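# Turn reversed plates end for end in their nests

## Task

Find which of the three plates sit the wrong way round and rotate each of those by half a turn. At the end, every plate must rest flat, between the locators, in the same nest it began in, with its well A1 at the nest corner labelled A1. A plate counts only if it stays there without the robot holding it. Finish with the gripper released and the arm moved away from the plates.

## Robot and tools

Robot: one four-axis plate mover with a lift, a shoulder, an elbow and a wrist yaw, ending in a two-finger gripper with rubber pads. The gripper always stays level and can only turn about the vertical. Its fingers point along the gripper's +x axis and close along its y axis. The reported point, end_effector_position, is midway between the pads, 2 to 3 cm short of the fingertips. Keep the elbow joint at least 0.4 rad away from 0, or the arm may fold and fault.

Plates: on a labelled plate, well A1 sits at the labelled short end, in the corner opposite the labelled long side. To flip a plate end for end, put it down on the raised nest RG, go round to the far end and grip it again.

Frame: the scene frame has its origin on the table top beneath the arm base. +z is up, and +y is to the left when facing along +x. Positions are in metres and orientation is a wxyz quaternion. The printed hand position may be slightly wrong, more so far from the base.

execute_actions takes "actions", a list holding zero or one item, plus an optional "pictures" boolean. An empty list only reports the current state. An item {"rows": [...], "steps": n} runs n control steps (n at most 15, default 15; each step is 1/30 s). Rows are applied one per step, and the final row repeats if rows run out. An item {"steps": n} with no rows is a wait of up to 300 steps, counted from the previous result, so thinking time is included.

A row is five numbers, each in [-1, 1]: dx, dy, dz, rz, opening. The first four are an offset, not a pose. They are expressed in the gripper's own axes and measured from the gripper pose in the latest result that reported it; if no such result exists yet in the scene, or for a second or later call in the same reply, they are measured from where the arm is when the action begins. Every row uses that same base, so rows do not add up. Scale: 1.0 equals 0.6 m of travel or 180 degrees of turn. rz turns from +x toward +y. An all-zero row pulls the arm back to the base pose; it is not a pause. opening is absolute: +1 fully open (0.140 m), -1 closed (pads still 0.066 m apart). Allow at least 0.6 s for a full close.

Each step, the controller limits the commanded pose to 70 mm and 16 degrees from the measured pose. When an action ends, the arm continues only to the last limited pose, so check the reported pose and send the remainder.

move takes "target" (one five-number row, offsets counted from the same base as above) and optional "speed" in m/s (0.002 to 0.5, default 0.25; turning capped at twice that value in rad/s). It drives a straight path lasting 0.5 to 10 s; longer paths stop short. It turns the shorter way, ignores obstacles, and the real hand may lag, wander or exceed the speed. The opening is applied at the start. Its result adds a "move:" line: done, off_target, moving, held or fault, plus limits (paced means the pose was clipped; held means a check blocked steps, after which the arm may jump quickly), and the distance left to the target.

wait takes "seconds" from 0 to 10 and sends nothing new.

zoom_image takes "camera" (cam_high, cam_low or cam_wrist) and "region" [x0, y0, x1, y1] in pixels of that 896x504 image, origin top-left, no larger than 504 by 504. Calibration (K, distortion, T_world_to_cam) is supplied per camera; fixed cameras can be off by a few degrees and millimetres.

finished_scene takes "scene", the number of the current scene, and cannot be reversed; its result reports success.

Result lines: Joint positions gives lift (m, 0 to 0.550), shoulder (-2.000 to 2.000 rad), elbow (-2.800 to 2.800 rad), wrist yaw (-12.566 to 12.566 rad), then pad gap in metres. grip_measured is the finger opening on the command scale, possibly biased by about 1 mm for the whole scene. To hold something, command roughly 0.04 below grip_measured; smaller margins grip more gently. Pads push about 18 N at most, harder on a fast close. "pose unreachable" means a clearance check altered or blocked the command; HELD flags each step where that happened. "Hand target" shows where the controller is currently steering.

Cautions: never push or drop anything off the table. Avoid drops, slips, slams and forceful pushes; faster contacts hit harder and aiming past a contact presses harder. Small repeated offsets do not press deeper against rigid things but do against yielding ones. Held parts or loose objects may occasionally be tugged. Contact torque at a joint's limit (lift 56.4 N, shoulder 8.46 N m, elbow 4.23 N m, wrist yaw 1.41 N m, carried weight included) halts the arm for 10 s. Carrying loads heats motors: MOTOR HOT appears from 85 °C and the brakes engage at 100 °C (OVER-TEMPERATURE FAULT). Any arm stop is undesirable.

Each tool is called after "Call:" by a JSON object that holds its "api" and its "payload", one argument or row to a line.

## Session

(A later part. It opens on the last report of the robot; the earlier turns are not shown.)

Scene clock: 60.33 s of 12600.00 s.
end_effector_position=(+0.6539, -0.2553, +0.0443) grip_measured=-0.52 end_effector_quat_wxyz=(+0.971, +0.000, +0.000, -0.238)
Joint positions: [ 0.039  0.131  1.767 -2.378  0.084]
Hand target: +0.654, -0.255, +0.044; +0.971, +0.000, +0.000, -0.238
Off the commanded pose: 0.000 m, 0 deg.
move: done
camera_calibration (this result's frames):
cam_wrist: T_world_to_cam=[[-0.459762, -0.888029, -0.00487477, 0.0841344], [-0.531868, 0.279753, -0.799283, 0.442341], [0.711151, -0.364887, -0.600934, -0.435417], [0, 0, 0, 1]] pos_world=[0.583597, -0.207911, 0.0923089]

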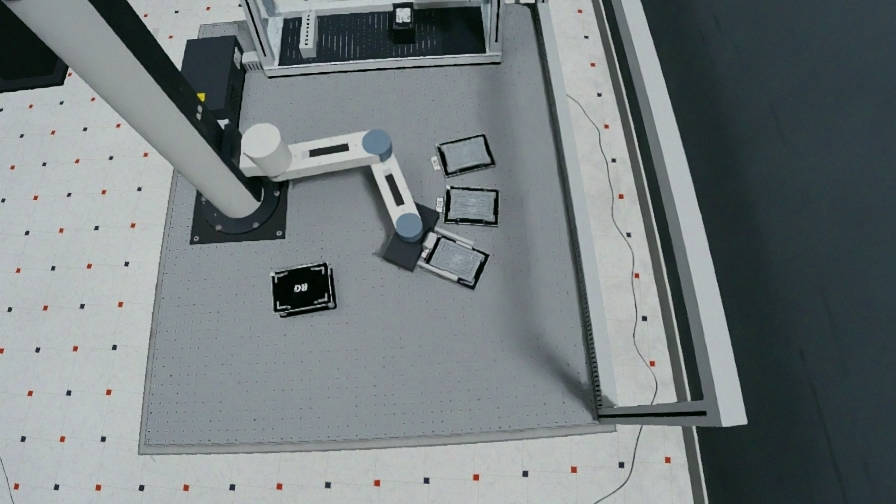

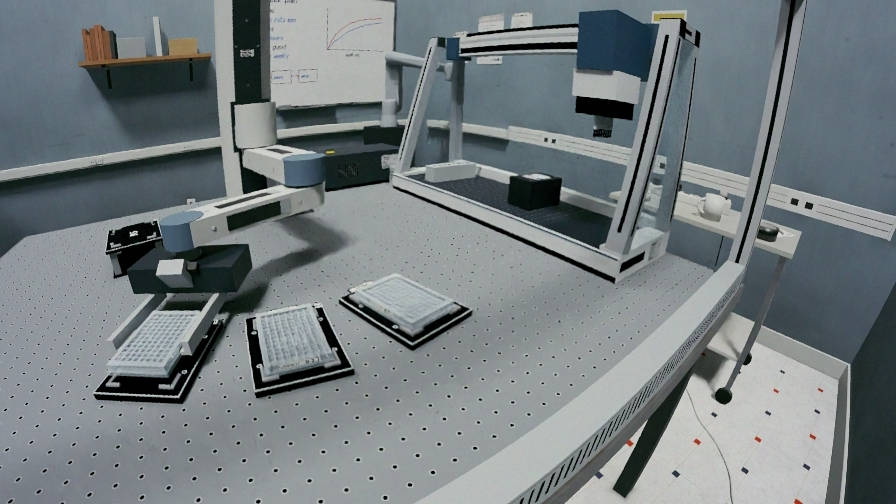

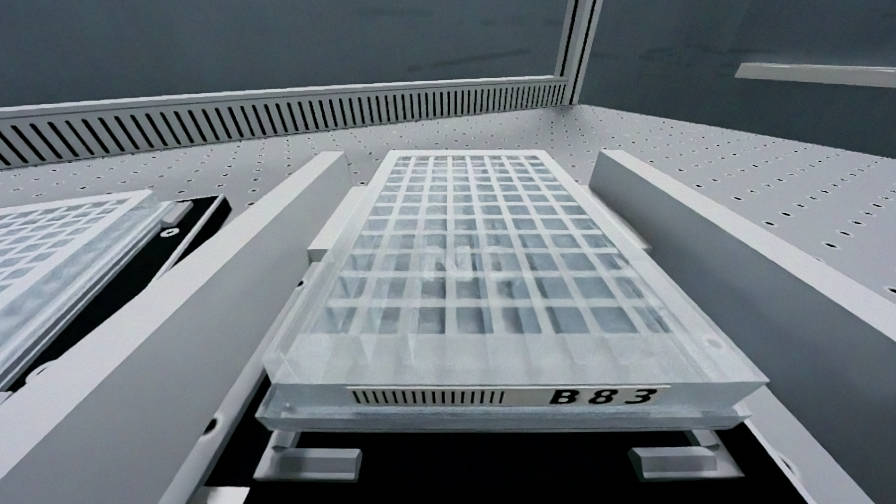

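Call:
{"api": "move", "payload": {
  "target": [0.0016, -0.0003, -0.0202, 0.0012, -0.56],
  "speed": 0.02
}}

Scene clock: 62.33 s of 12600.00 s.
end_effector_position=(+0.6546, -0.2559, +0.0321) grip_measured=-0.52 end_effector_quat_wxyz=(+0.972, +0.000, +0.000, -0.236)
Joint positions: [ 0.027  0.127  1.772 -2.376  0.084]
Hand target: +0.655, -0.256, +0.032; +0.972, +0.000, +0.000, -0.236
Off the commanded pose: 0.000 m, 0 deg.
move: done
camera_calibration (this result's frames):
cam_wrist: T_world_to_cam=[[-0.456604, -0.889657, -0.00487477, 0.0814519], [-0.532859, 0.277862, -0.799283, 0.433334], [0.712442, -0.362358, -0.600934, -0.443683], [0, 0, 0, 1]] pos_world=[0.584196, -0.208715, 0.0801298]

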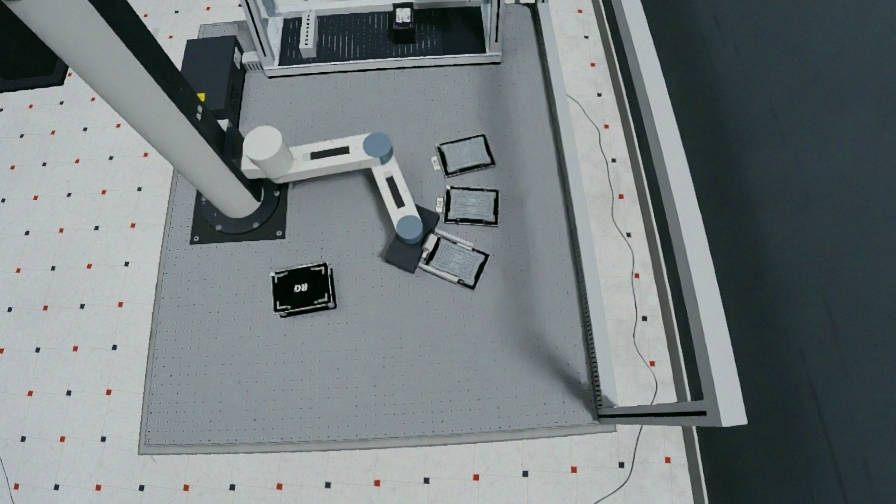

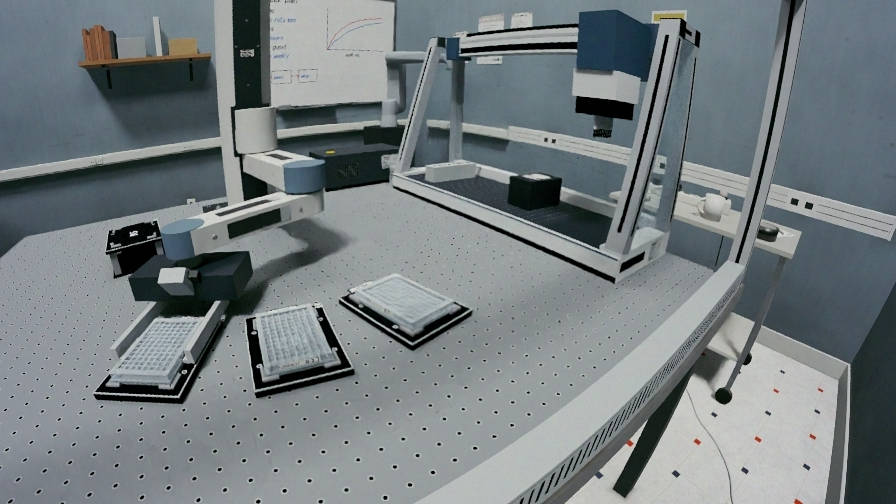

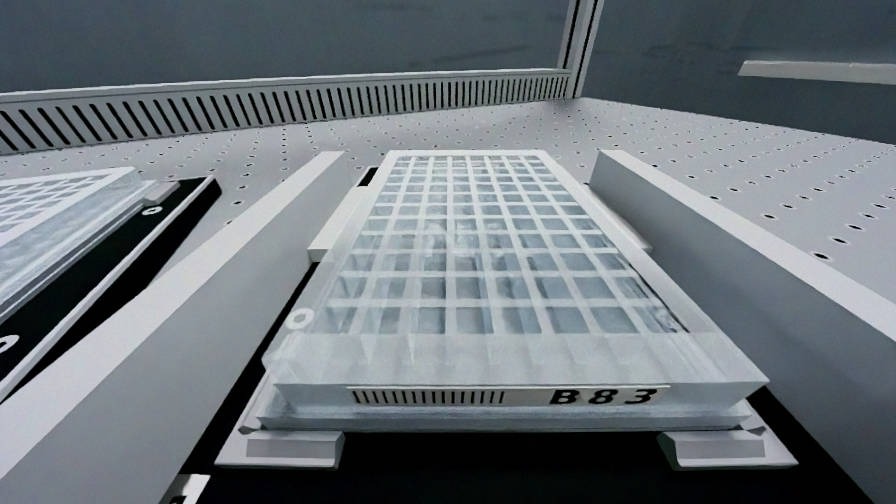

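Call:
{"api": "execute_actions", "payload": {
  "actions": [
    {"rows": [[0,0,-0.0005,0,-0.56],[0,0,-0.0005,0,-0.56],[0,0,-0.0005,0,-0.5],[0,0,-0.0005,0,-0.4],[0,0,-0.0005,0,0.1]], "steps": 10}
  ],
  "pictures": false
}}

Call:
{"api": "move", "payload": {
  "target": [0, 0, 0.05, 0, 0.1],
  "speed": 0.2
}}

Call:
{"api": "move", "payload": {
  "target": [-0.054, 0.298, 0, 0.104, 0.1],
  "speed": 0.4
}}

Scene clock: 66.17 s of 12600.00 s.
end_effector_position=(+0.6546, -0.2558, +0.0318) grip_measured=+0.10 end_effector_quat_wxyz=(+0.972, +0.000, +0.000, -0.236)
Joint positions: [ 0.027  0.127  1.772 -2.376  0.107]
Hand target: +0.655, -0.256, +0.032; +0.972, +0.000, +0.000, -0.236
Off the commanded pose: 0.000 m, 0 deg.
Steps of this call (steps 1 to 90: nothing new was sent; then 0.50 s passed at rest; steps 91 to 100: all 10 steps of this action). Readings (end_effector_position):
91: (+0.6546, -0.2559, +0.0321)
92: (+0.6546, -0.2558, +0.0318)
94: (+0.6546, -0.2558, +0.0318)
98: (+0.6546, -0.2558, +0.0318)
100: the state above

Scene clock: 67.10 s of 12600.00 s.
end_effector_position=(+0.6547, -0.2558, +0.0618) grip_measured=+0.10 end_effector_quat_wxyz=(+0.972, +0.000, +0.000, -0.236)
Joint positions: [ 0.057  0.127  1.772 -2.376  0.107]
Hand target: +0.655, -0.256, +0.062; +0.972, +0.000, +0.000, -0.236
Off the commanded pose: 0.000 m, 0 deg.
move: done
camera_calibration (this result's frames):
cam_wrist: T_world_to_cam=[[-0.456574, -0.889672, -0.00487477, 0.0815874], [-0.532868, 0.277844, -0.799283, 0.457117], [0.712455, -0.362334, -0.600934, -0.425808], [0, 0, 0, 1]] pos_world=[0.584203, -0.208706, 0.109881]

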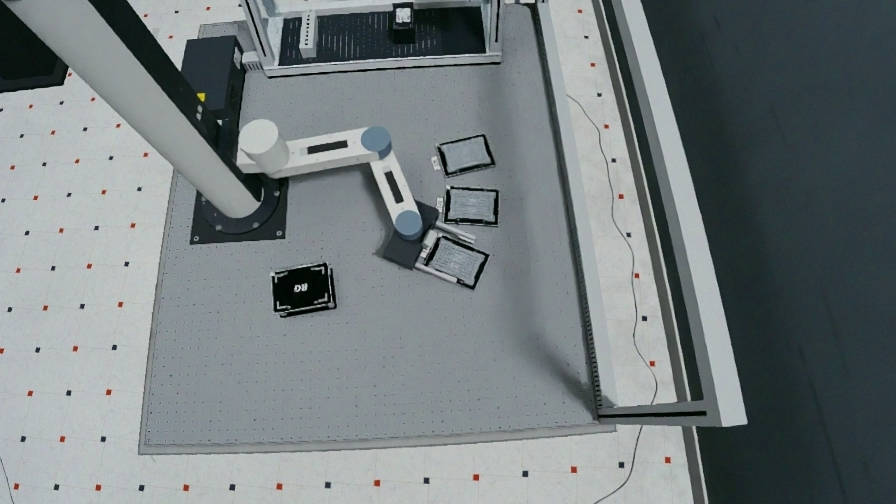

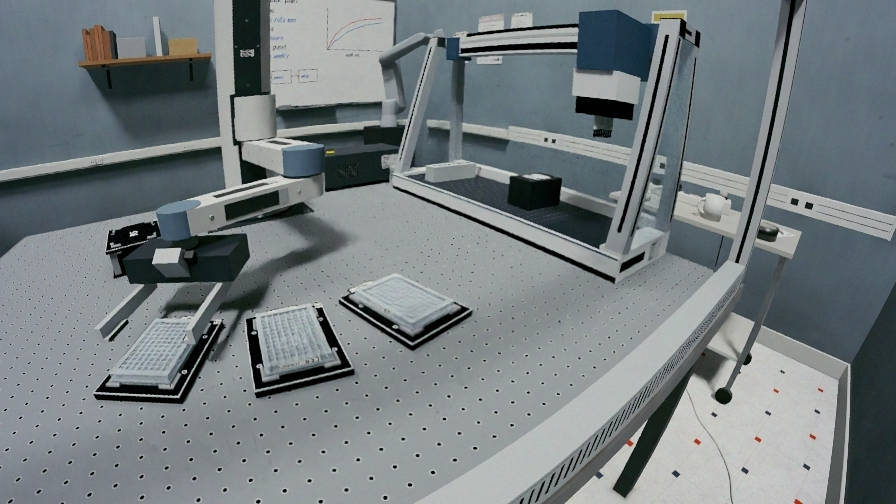

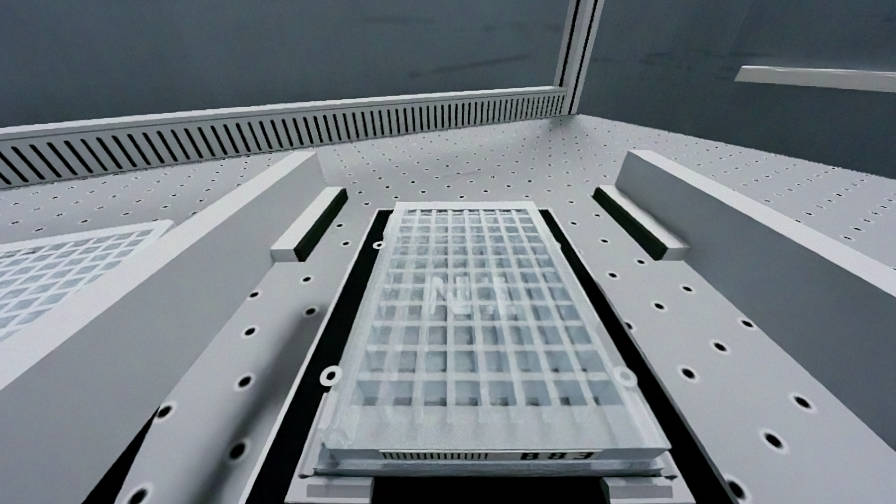

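Scene clock: 68.00 s of 12600.00 s.
end_effector_position=(+0.7077, -0.0818, +0.0618) grip_measured=+0.10 end_effector_quat_wxyz=(+0.997, +0.000, +0.000, -0.074)
Joint positions: [ 0.057  0.481  1.744 -2.373  0.107]
Hand target: +0.708, -0.082, +0.062; +0.997, +0.000, +0.000, -0.075
Off the commanded pose: 0.000 m, 0 deg.
move: done
camera_calibration (this result's frames):
cam_wrist: T_world_to_cam=[[-0.146146, -0.989251, -0.00487477, 0.0328062], [-0.59392, 0.0916808, -0.799283, 0.465024], [0.791139, -0.113917, -0.600934, -0.435929], [0, 0, 0, 1]] pos_world=[0.625862, -0.0598399, 0.109881]

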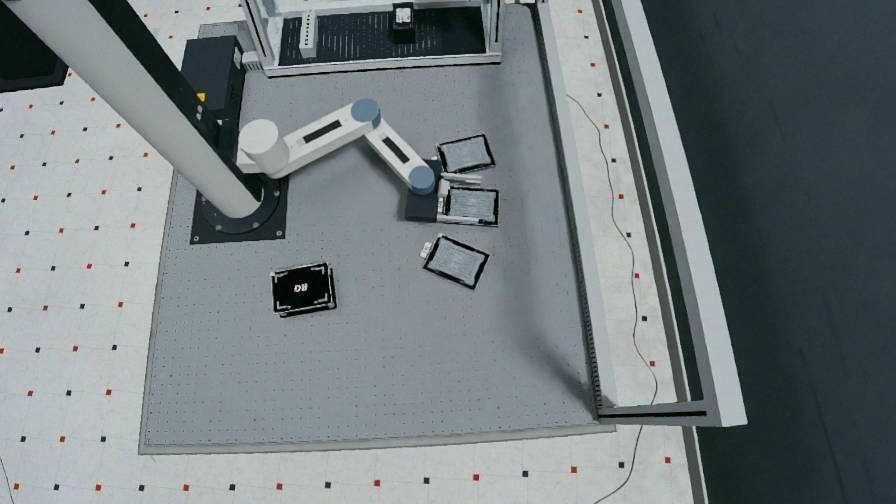

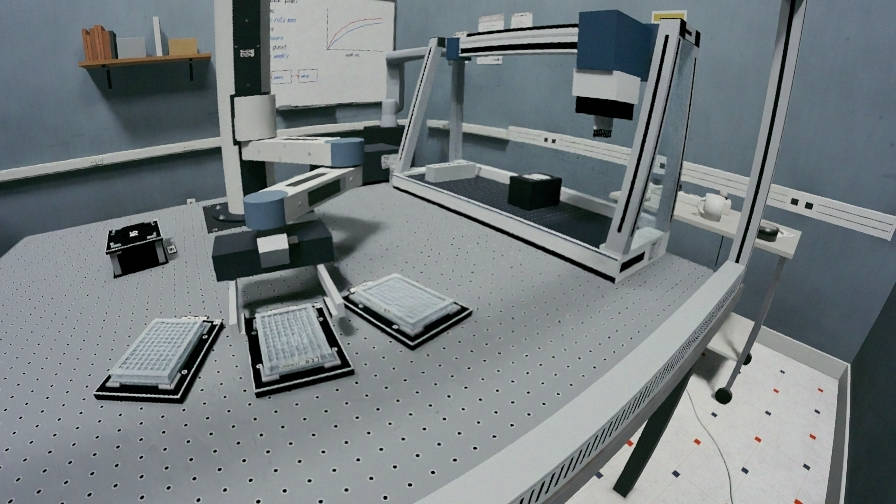

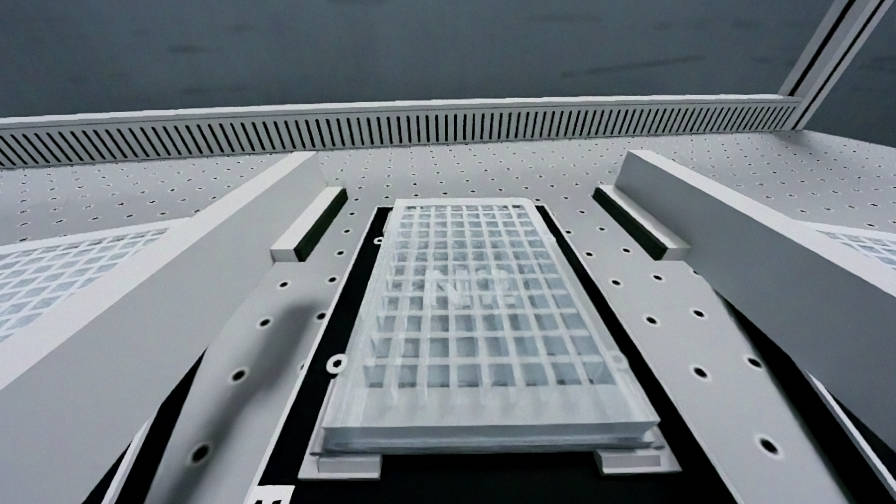

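Call:
{"api": "move", "payload": {
  "target": [0.0078, 0, -0.05, 0.005, -0.3],
  "speed": 0.08
}}

Scene clock: 69.20 s of 12600.00 s.
end_effector_position=(+0.7123, -0.0825, +0.0318) grip_measured=-0.30 end_effector_quat_wxyz=(+0.998, +0.000, +0.000, -0.067)
Joint positions: [ 0.027  0.463  1.773 -2.369  0.092]
Hand target: +0.712, -0.083, +0.032; +0.998, +0.000, +0.000, -0.066
Off the commanded pose: 0.000 m, 0 deg.
move: done
camera_calibration (this result's frames):
cam_wrist: T_world_to_cam=[[-0.130777, -0.9914, -0.00487477, 0.0215579], [-0.595271, 0.0824532, -0.799283, 0.444001], [0.792811, -0.101626, -0.600934, -0.457896], [0, 0, 0, 1]] pos_world=[0.630146, -0.061771, 0.079822]

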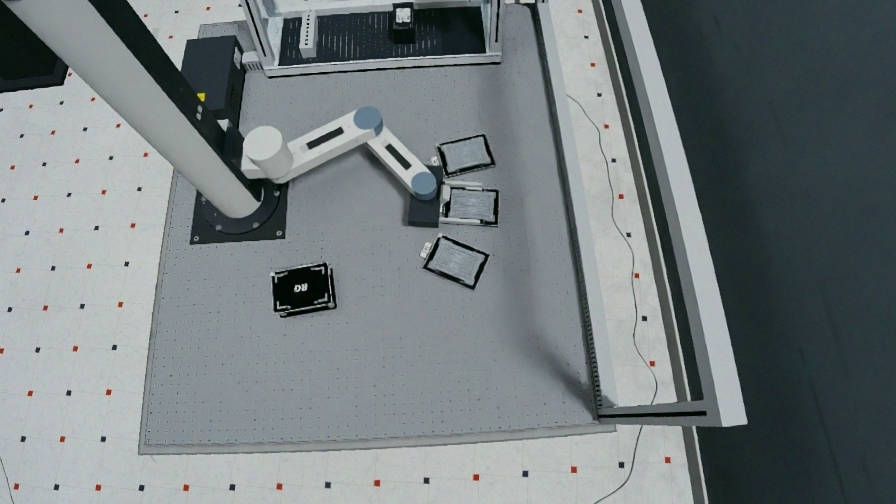

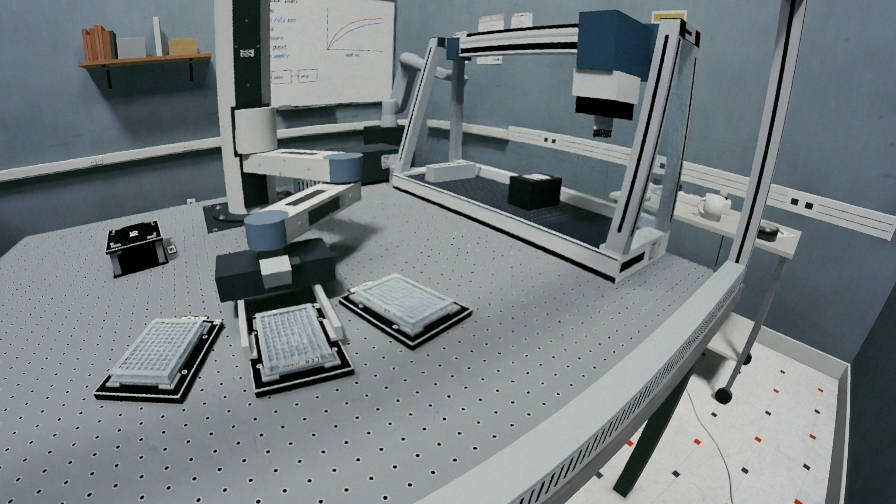

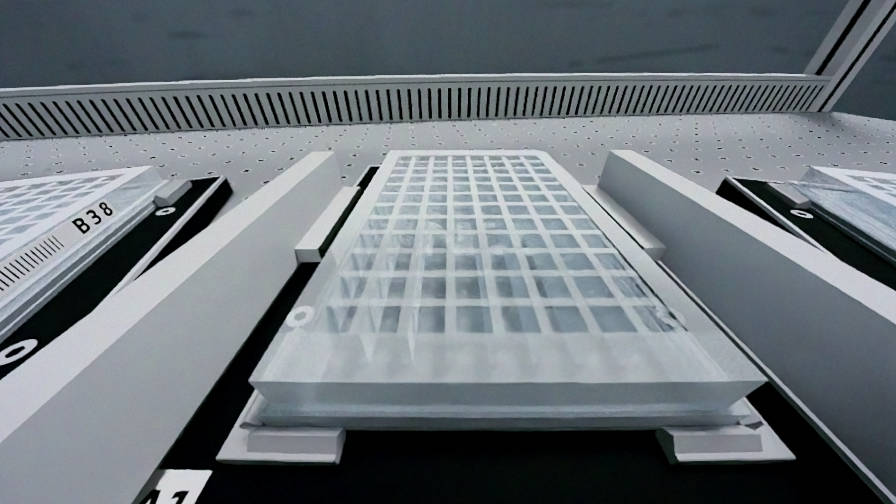

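Call:
{"api": "execute_actions", "payload": {
  "actions": [
    {"rows": [[0,0,0,0,-0.4],[0,0,0,0,-0.44],[0,0,0,0,-0.47],[0,0,0,0,-0.49],[0,0,0,0,-0.51],[0,0,0,0,-0.53],[0,0,0,0,-0.56]], "steps": 12}
  ],
  "pictures": false
}}

Call:
{"api": "move", "payload": {
  "target": [0, 0, 0.065, 0, -0.56],
  "speed": 0.12
}}

Call:
{"api": "move", "payload": {
  "target": [-0.7623, -0.5008, 0.06, -0.9168, -0.56],
  "speed": 0.45
}}

Call:
{"api": "move", "payload": {
  "target": [0, 0, -0.024, 0, -0.56],
  "speed": 0.1
}}

Scene clock: 75.90 s of 12600.00 s.
end_effector_position=(+0.7123, -0.0825, +0.0318) grip_measured=-0.52 end_effector_quat_wxyz=(+0.998, +0.000, +0.000, -0.067)
Joint positions: [ 0.027  0.463  1.773 -2.369  0.084]
Hand target: +0.712, -0.082, +0.032; +0.998, +0.000, +0.000, -0.067
Off the commanded pose: 0.000 m, 0 deg.
Steps of this call (steps 1 to 90: nothing new was sent; then 3.30 s passed at rest; steps 91 to 102: all 12 steps of this action). Readings (end_effector_position):
91: (+0.7123, -0.0825, +0.0318)
92: (+0.7123, -0.0825, +0.0318)
94: (+0.7123, -0.0825, +0.0318)
98: (+0.7123, -0.0825, +0.0318)
102: the state above

Scene clock: 76.87 s of 12600.00 s.
end_effector_position=(+0.7124, -0.0825, +0.0708) grip_measured=-0.52 end_effector_quat_wxyz=(+0.998, +0.000, +0.000, -0.067)
Joint positions: [ 0.066  0.463  1.773 -2.369  0.084]
Hand target: +0.712, -0.082, +0.071; +0.998, +0.000, +0.000, -0.067
Off the commanded pose: 0.000 m, 0 deg.
move: done
camera_calibration (this result's frames):
cam_wrist: T_world_to_cam=[[-0.130727, -0.991406, -0.00487477, 0.0217288], [-0.595275, 0.0824234, -0.799283, 0.475216], [0.792817, -0.101586, -0.600934, -0.434438], [0, 0, 0, 1]] pos_world=[0.630154, -0.0617598, 0.11887]

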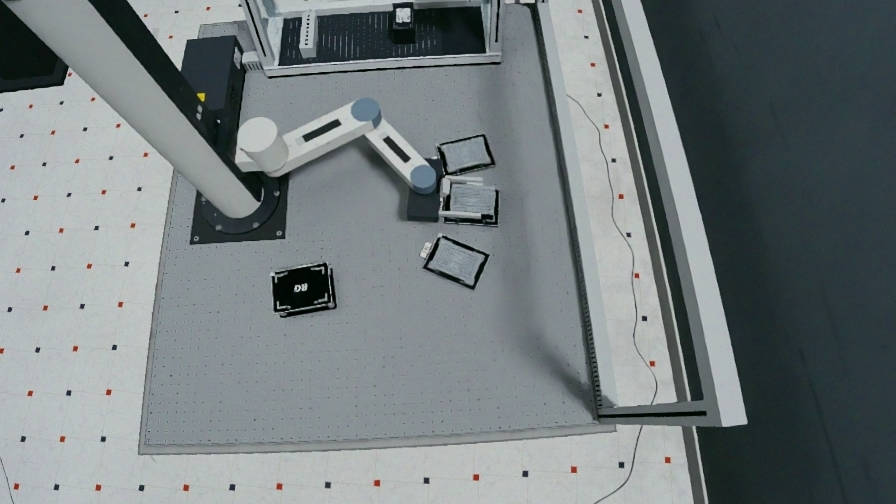

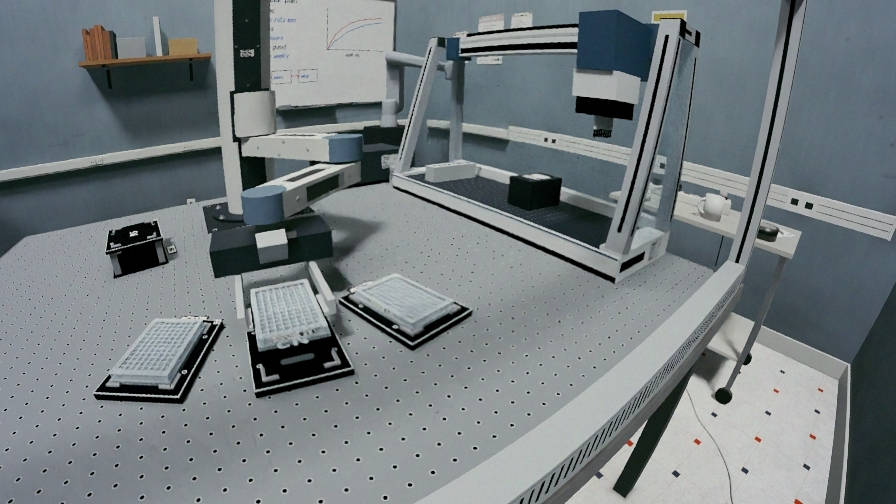

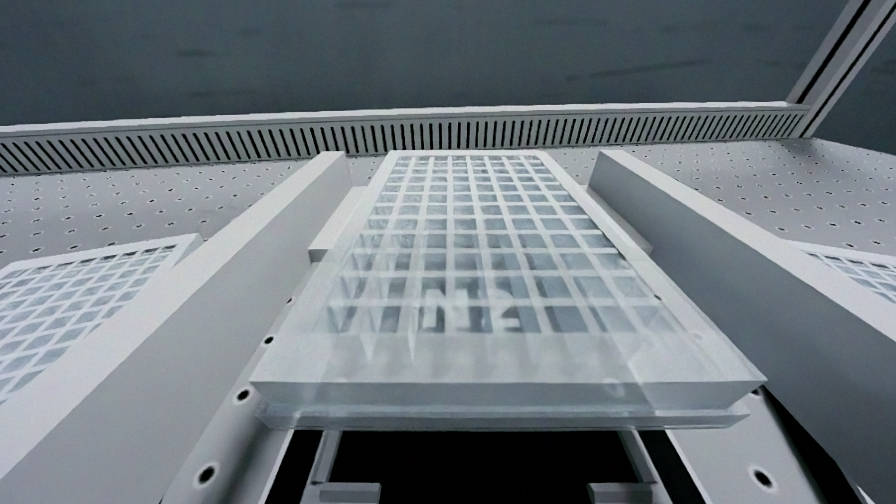

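Scene clock: 80.53 s of 12600.00 s.
end_effector_position=(+0.2193, -0.3198, +0.1068) grip_measured=-0.52 end_effector_quat_wxyz=(-0.064, -0.000, -0.000, +0.998)
Joint positions: [ 0.102 -0.281  1.486 -4.219  0.084]
Hand target: +0.219, -0.320, +0.107; -0.064, -0.000, -0.000, +0.998
Off the commanded pose: 0.000 m, 0 deg.
move: done
camera_calibration (this result's frames):
cam_wrist: T_world_to_cam=[[-0.12975, 0.991535, -0.00487477, 0.356034], [0.596367, 0.0741096, -0.799283, -0.0339754], [-0.792156, -0.106614, -0.600934, 0.299926], [0, 0, 0, 1]] pos_world=[0.304045, -0.318526, 0.154815]

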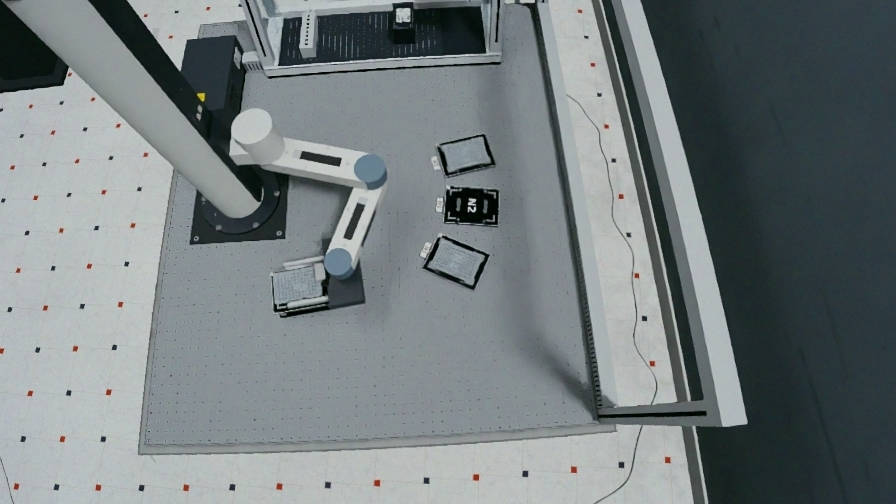

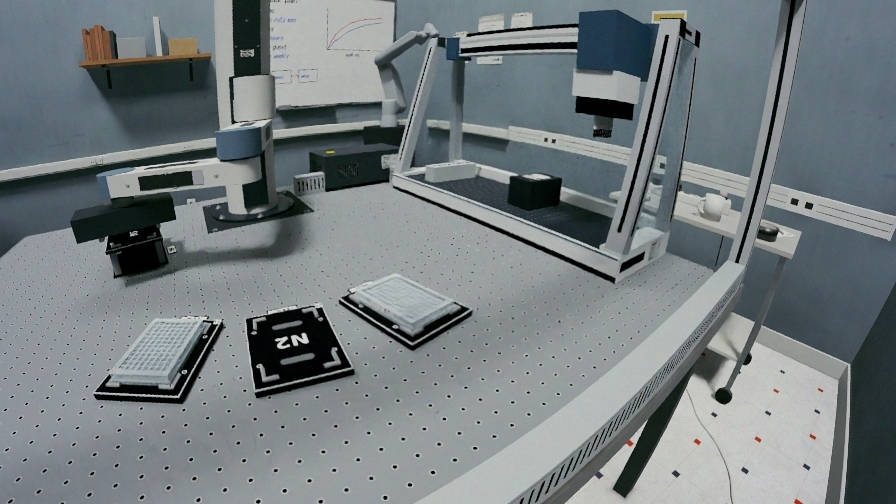

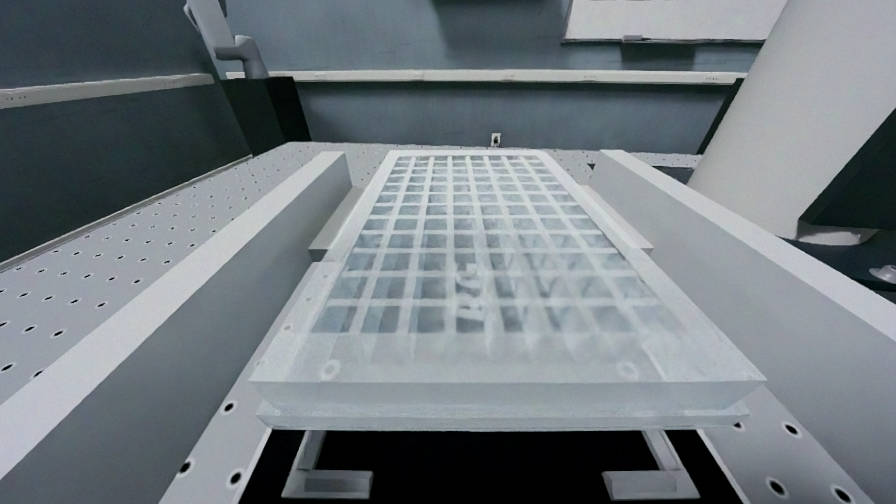

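Scene clock: 81.23 s of 12600.00 s.
end_effector_position=(+0.2193, -0.3198, +0.0923) grip_measured=-0.52 end_effector_quat_wxyz=(-0.064, -0.000, -0.000, +0.998)
Joint positions: [ 0.087 -0.281  1.486 -4.219  0.084]
Hand target: +0.219, -0.320, +0.092; -0.064, -0.000, -0.000, +0.998
Off the commanded pose: 0.000 m, 0 deg.
move: done
camera_calibration (this result's frames):
cam_wrist: T_world_to_cam=[[-0.129693, 0.991542, -0.00487477, 0.355951], [0.596371, 0.0740754, -0.799283, -0.0455267], [-0.792162, -0.106569, -0.600934, 0.291245], [0, 0, 0, 1]] pos_world=[0.304029, -0.318531, 0.140366]

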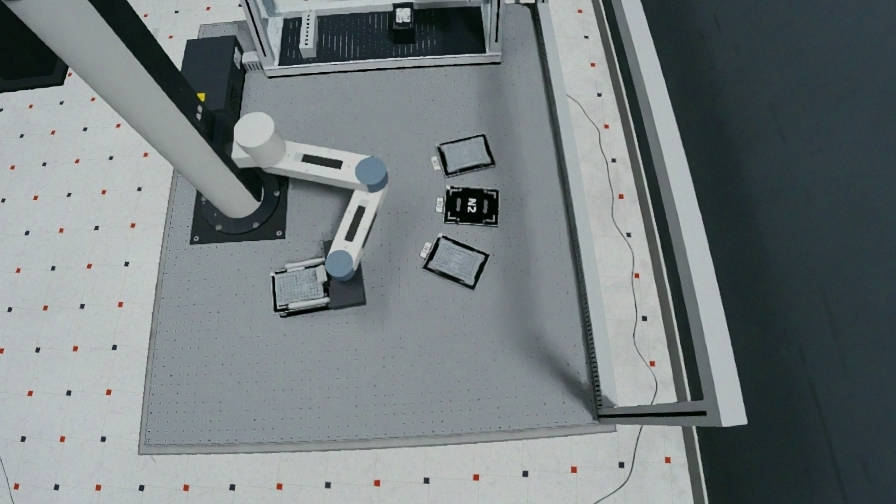

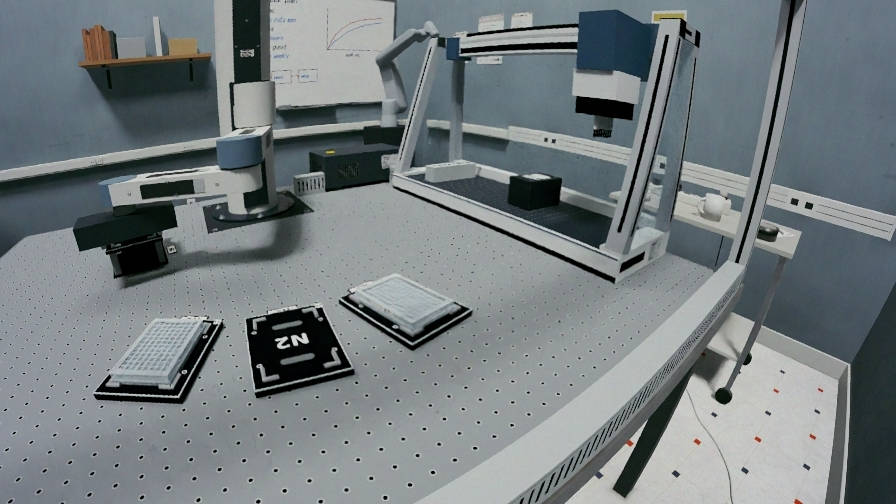

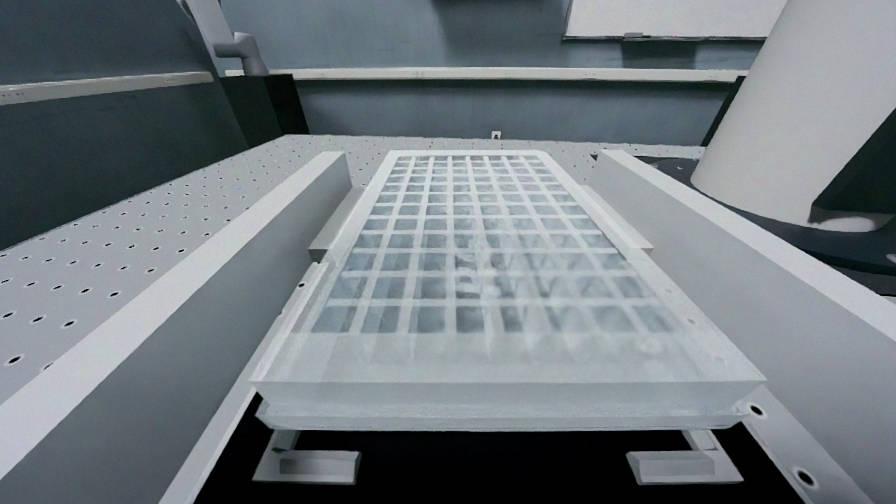

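Aligned. Set down, release, turn.

Call:
{"api": "move", "payload": {
  "target": [0, 0, -0.0203, 0, -0.56],
  "speed": 0.025
}}

Call:
{"api": "execute_actions", "payload": {
  "actions": [
    {"rows": [[0,0,0,0,-0.5],[0,0,0,0,-0.4],[0,0,0,0,-0.3],[0,0,0,0,-0.3],[0,0,0,0,-0.3],[0,0,0.01,0,-0.3],[0,0,0.025,0,-0.3],[0,0,0.04,0,-0.3]], "steps": 15}
  ],
  "pictures": false
}}

Call:
{"api": "move", "payload": {
  "target": [-0.007, 0, 0, 0.998, -0.3],
  "speed": 0.5
}}

Scene clock: 82.87 s of 12600.00 s.
end_effector_position=(+0.2193, -0.3198, +0.0801) grip_measured=-0.52 end_effector_quat_wxyz=(-0.064, -0.000, -0.000, +0.998)
Joint positions: [ 0.075 -0.281  1.486 -4.219  0.084]
Hand target: +0.219, -0.320, +0.080; -0.064, -0.000, -0.000, +0.998
Off the commanded pose: 0.000 m, 0 deg.
move: done
camera_calibration (this result's frames):
cam_wrist: T_world_to_cam=[[-0.129689, 0.991543, -0.00487477, 0.35589], [0.596372, 0.0740729, -0.799283, -0.0553198], [-0.792163, -0.106565, -0.600934, 0.283883], [0, 0, 0, 1]] pos_world=[0.304028, -0.31853, 0.128114]

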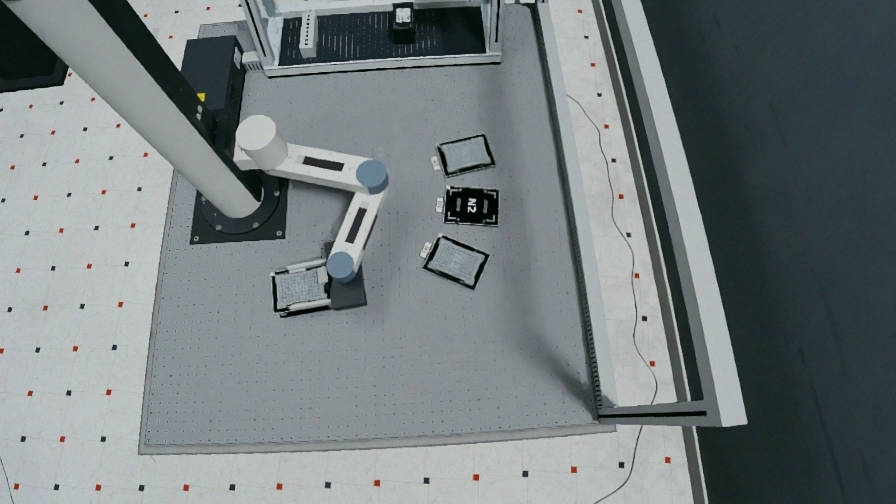

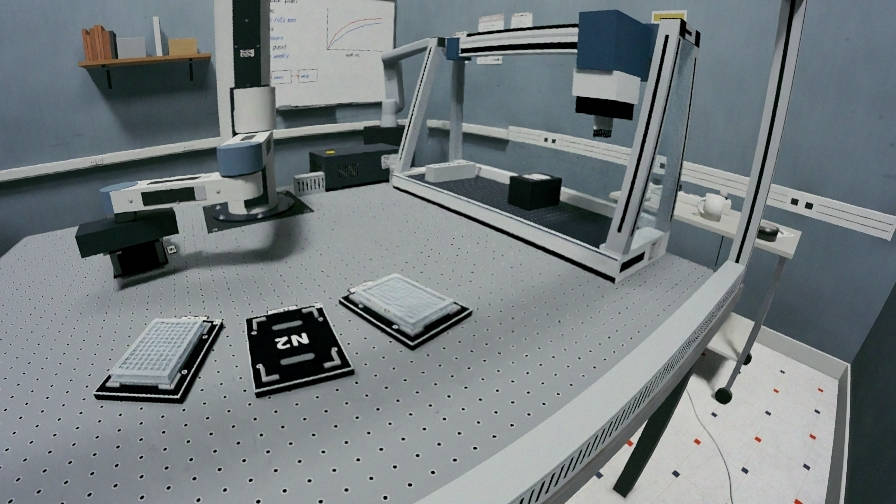

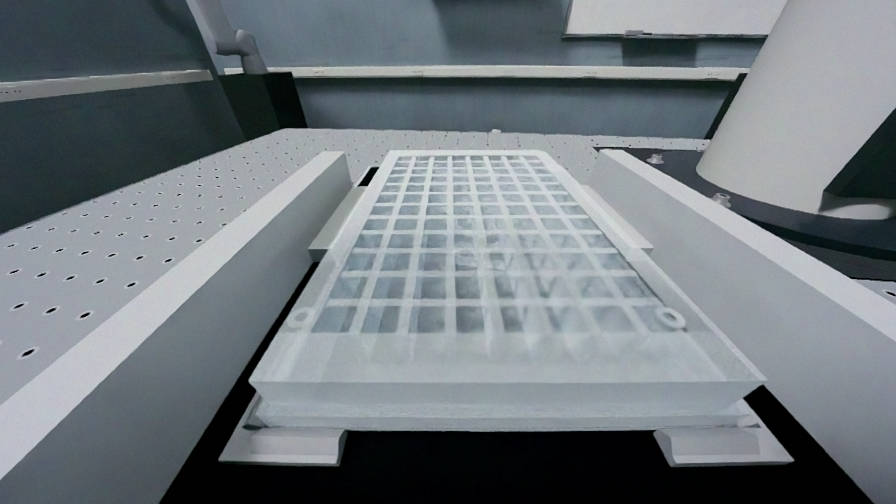

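Scene clock: 83.37 s of 12600.00 s.
end_effector_position=(+0.2193, -0.3198, +0.1042) grip_measured=-0.30 end_effector_quat_wxyz=(-0.064, -0.000, -0.000, +0.998)
Joint positions: [ 0.099 -0.281  1.486 -4.219  0.092]
Hand target: +0.219, -0.320, +0.104; -0.064, -0.000, -0.000, +0.998
Off the commanded pose: 0.000 m, 0 deg.
Steps of this call (steps 1 to 15: all 15 steps of this action). Readings (end_effector_position):
1: (+0.2193, -0.3198, +0.0801)
2: (+0.2193, -0.3198, +0.0801)
4: (+0.2193, -0.3198, +0.0801)
8: (+0.2193, -0.3198, +0.0840)
15: the state above

Scene clock: 87.17 s of 12600.00 s.
end_effector_position=(+0.2236, -0.3195, +0.1041) grip_measured=-0.30 end_effector_quat_wxyz=(+0.998, +0.000, +0.000, +0.061)
Joint positions: [ 0.099 -1.079  1.462 -0.261  0.092]
Hand target: +0.224, -0.320, +0.104; +0.998, +0.000, +0.000, +0.061
Off the commanded pose: 0.000 m, 0 deg.
move: done
camera_calibration (this result's frames):
cam_wrist: T_world_to_cam=[[0.123694, -0.992308, -0.00487477, -0.334237], [-0.596808, -0.0704673, -0.799283, 0.181948], [0.792792, 0.101776, -0.600934, 0.0139385], [0, 0, 0, 1]] pos_world=[0.138881, -0.320264, 0.152175]

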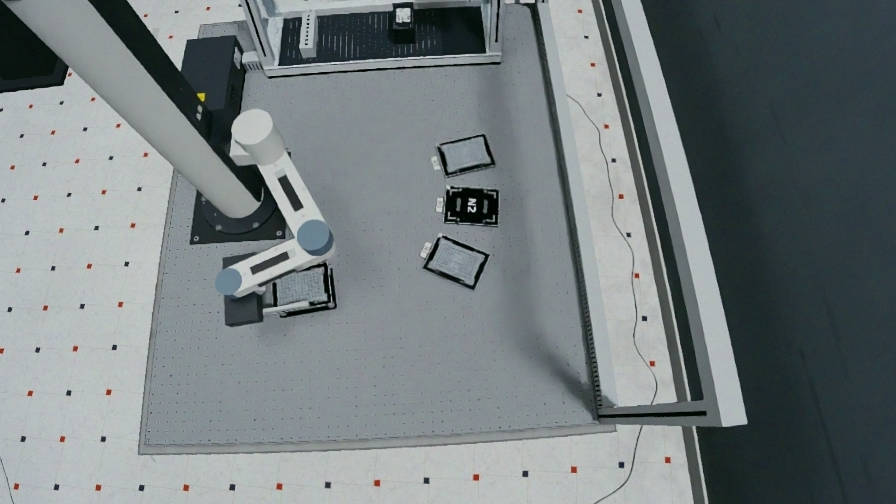

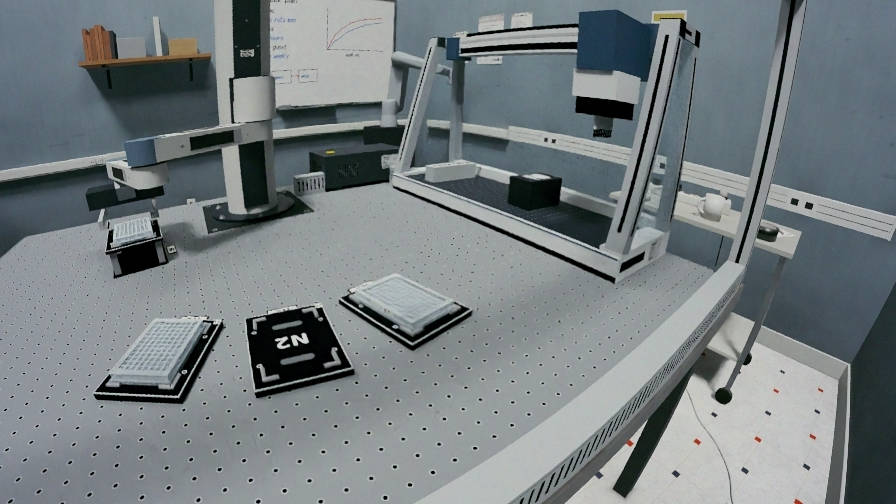

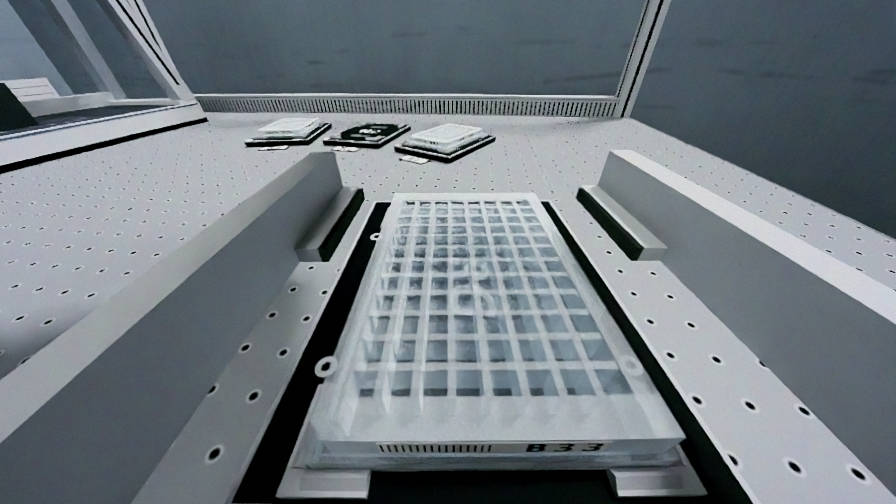

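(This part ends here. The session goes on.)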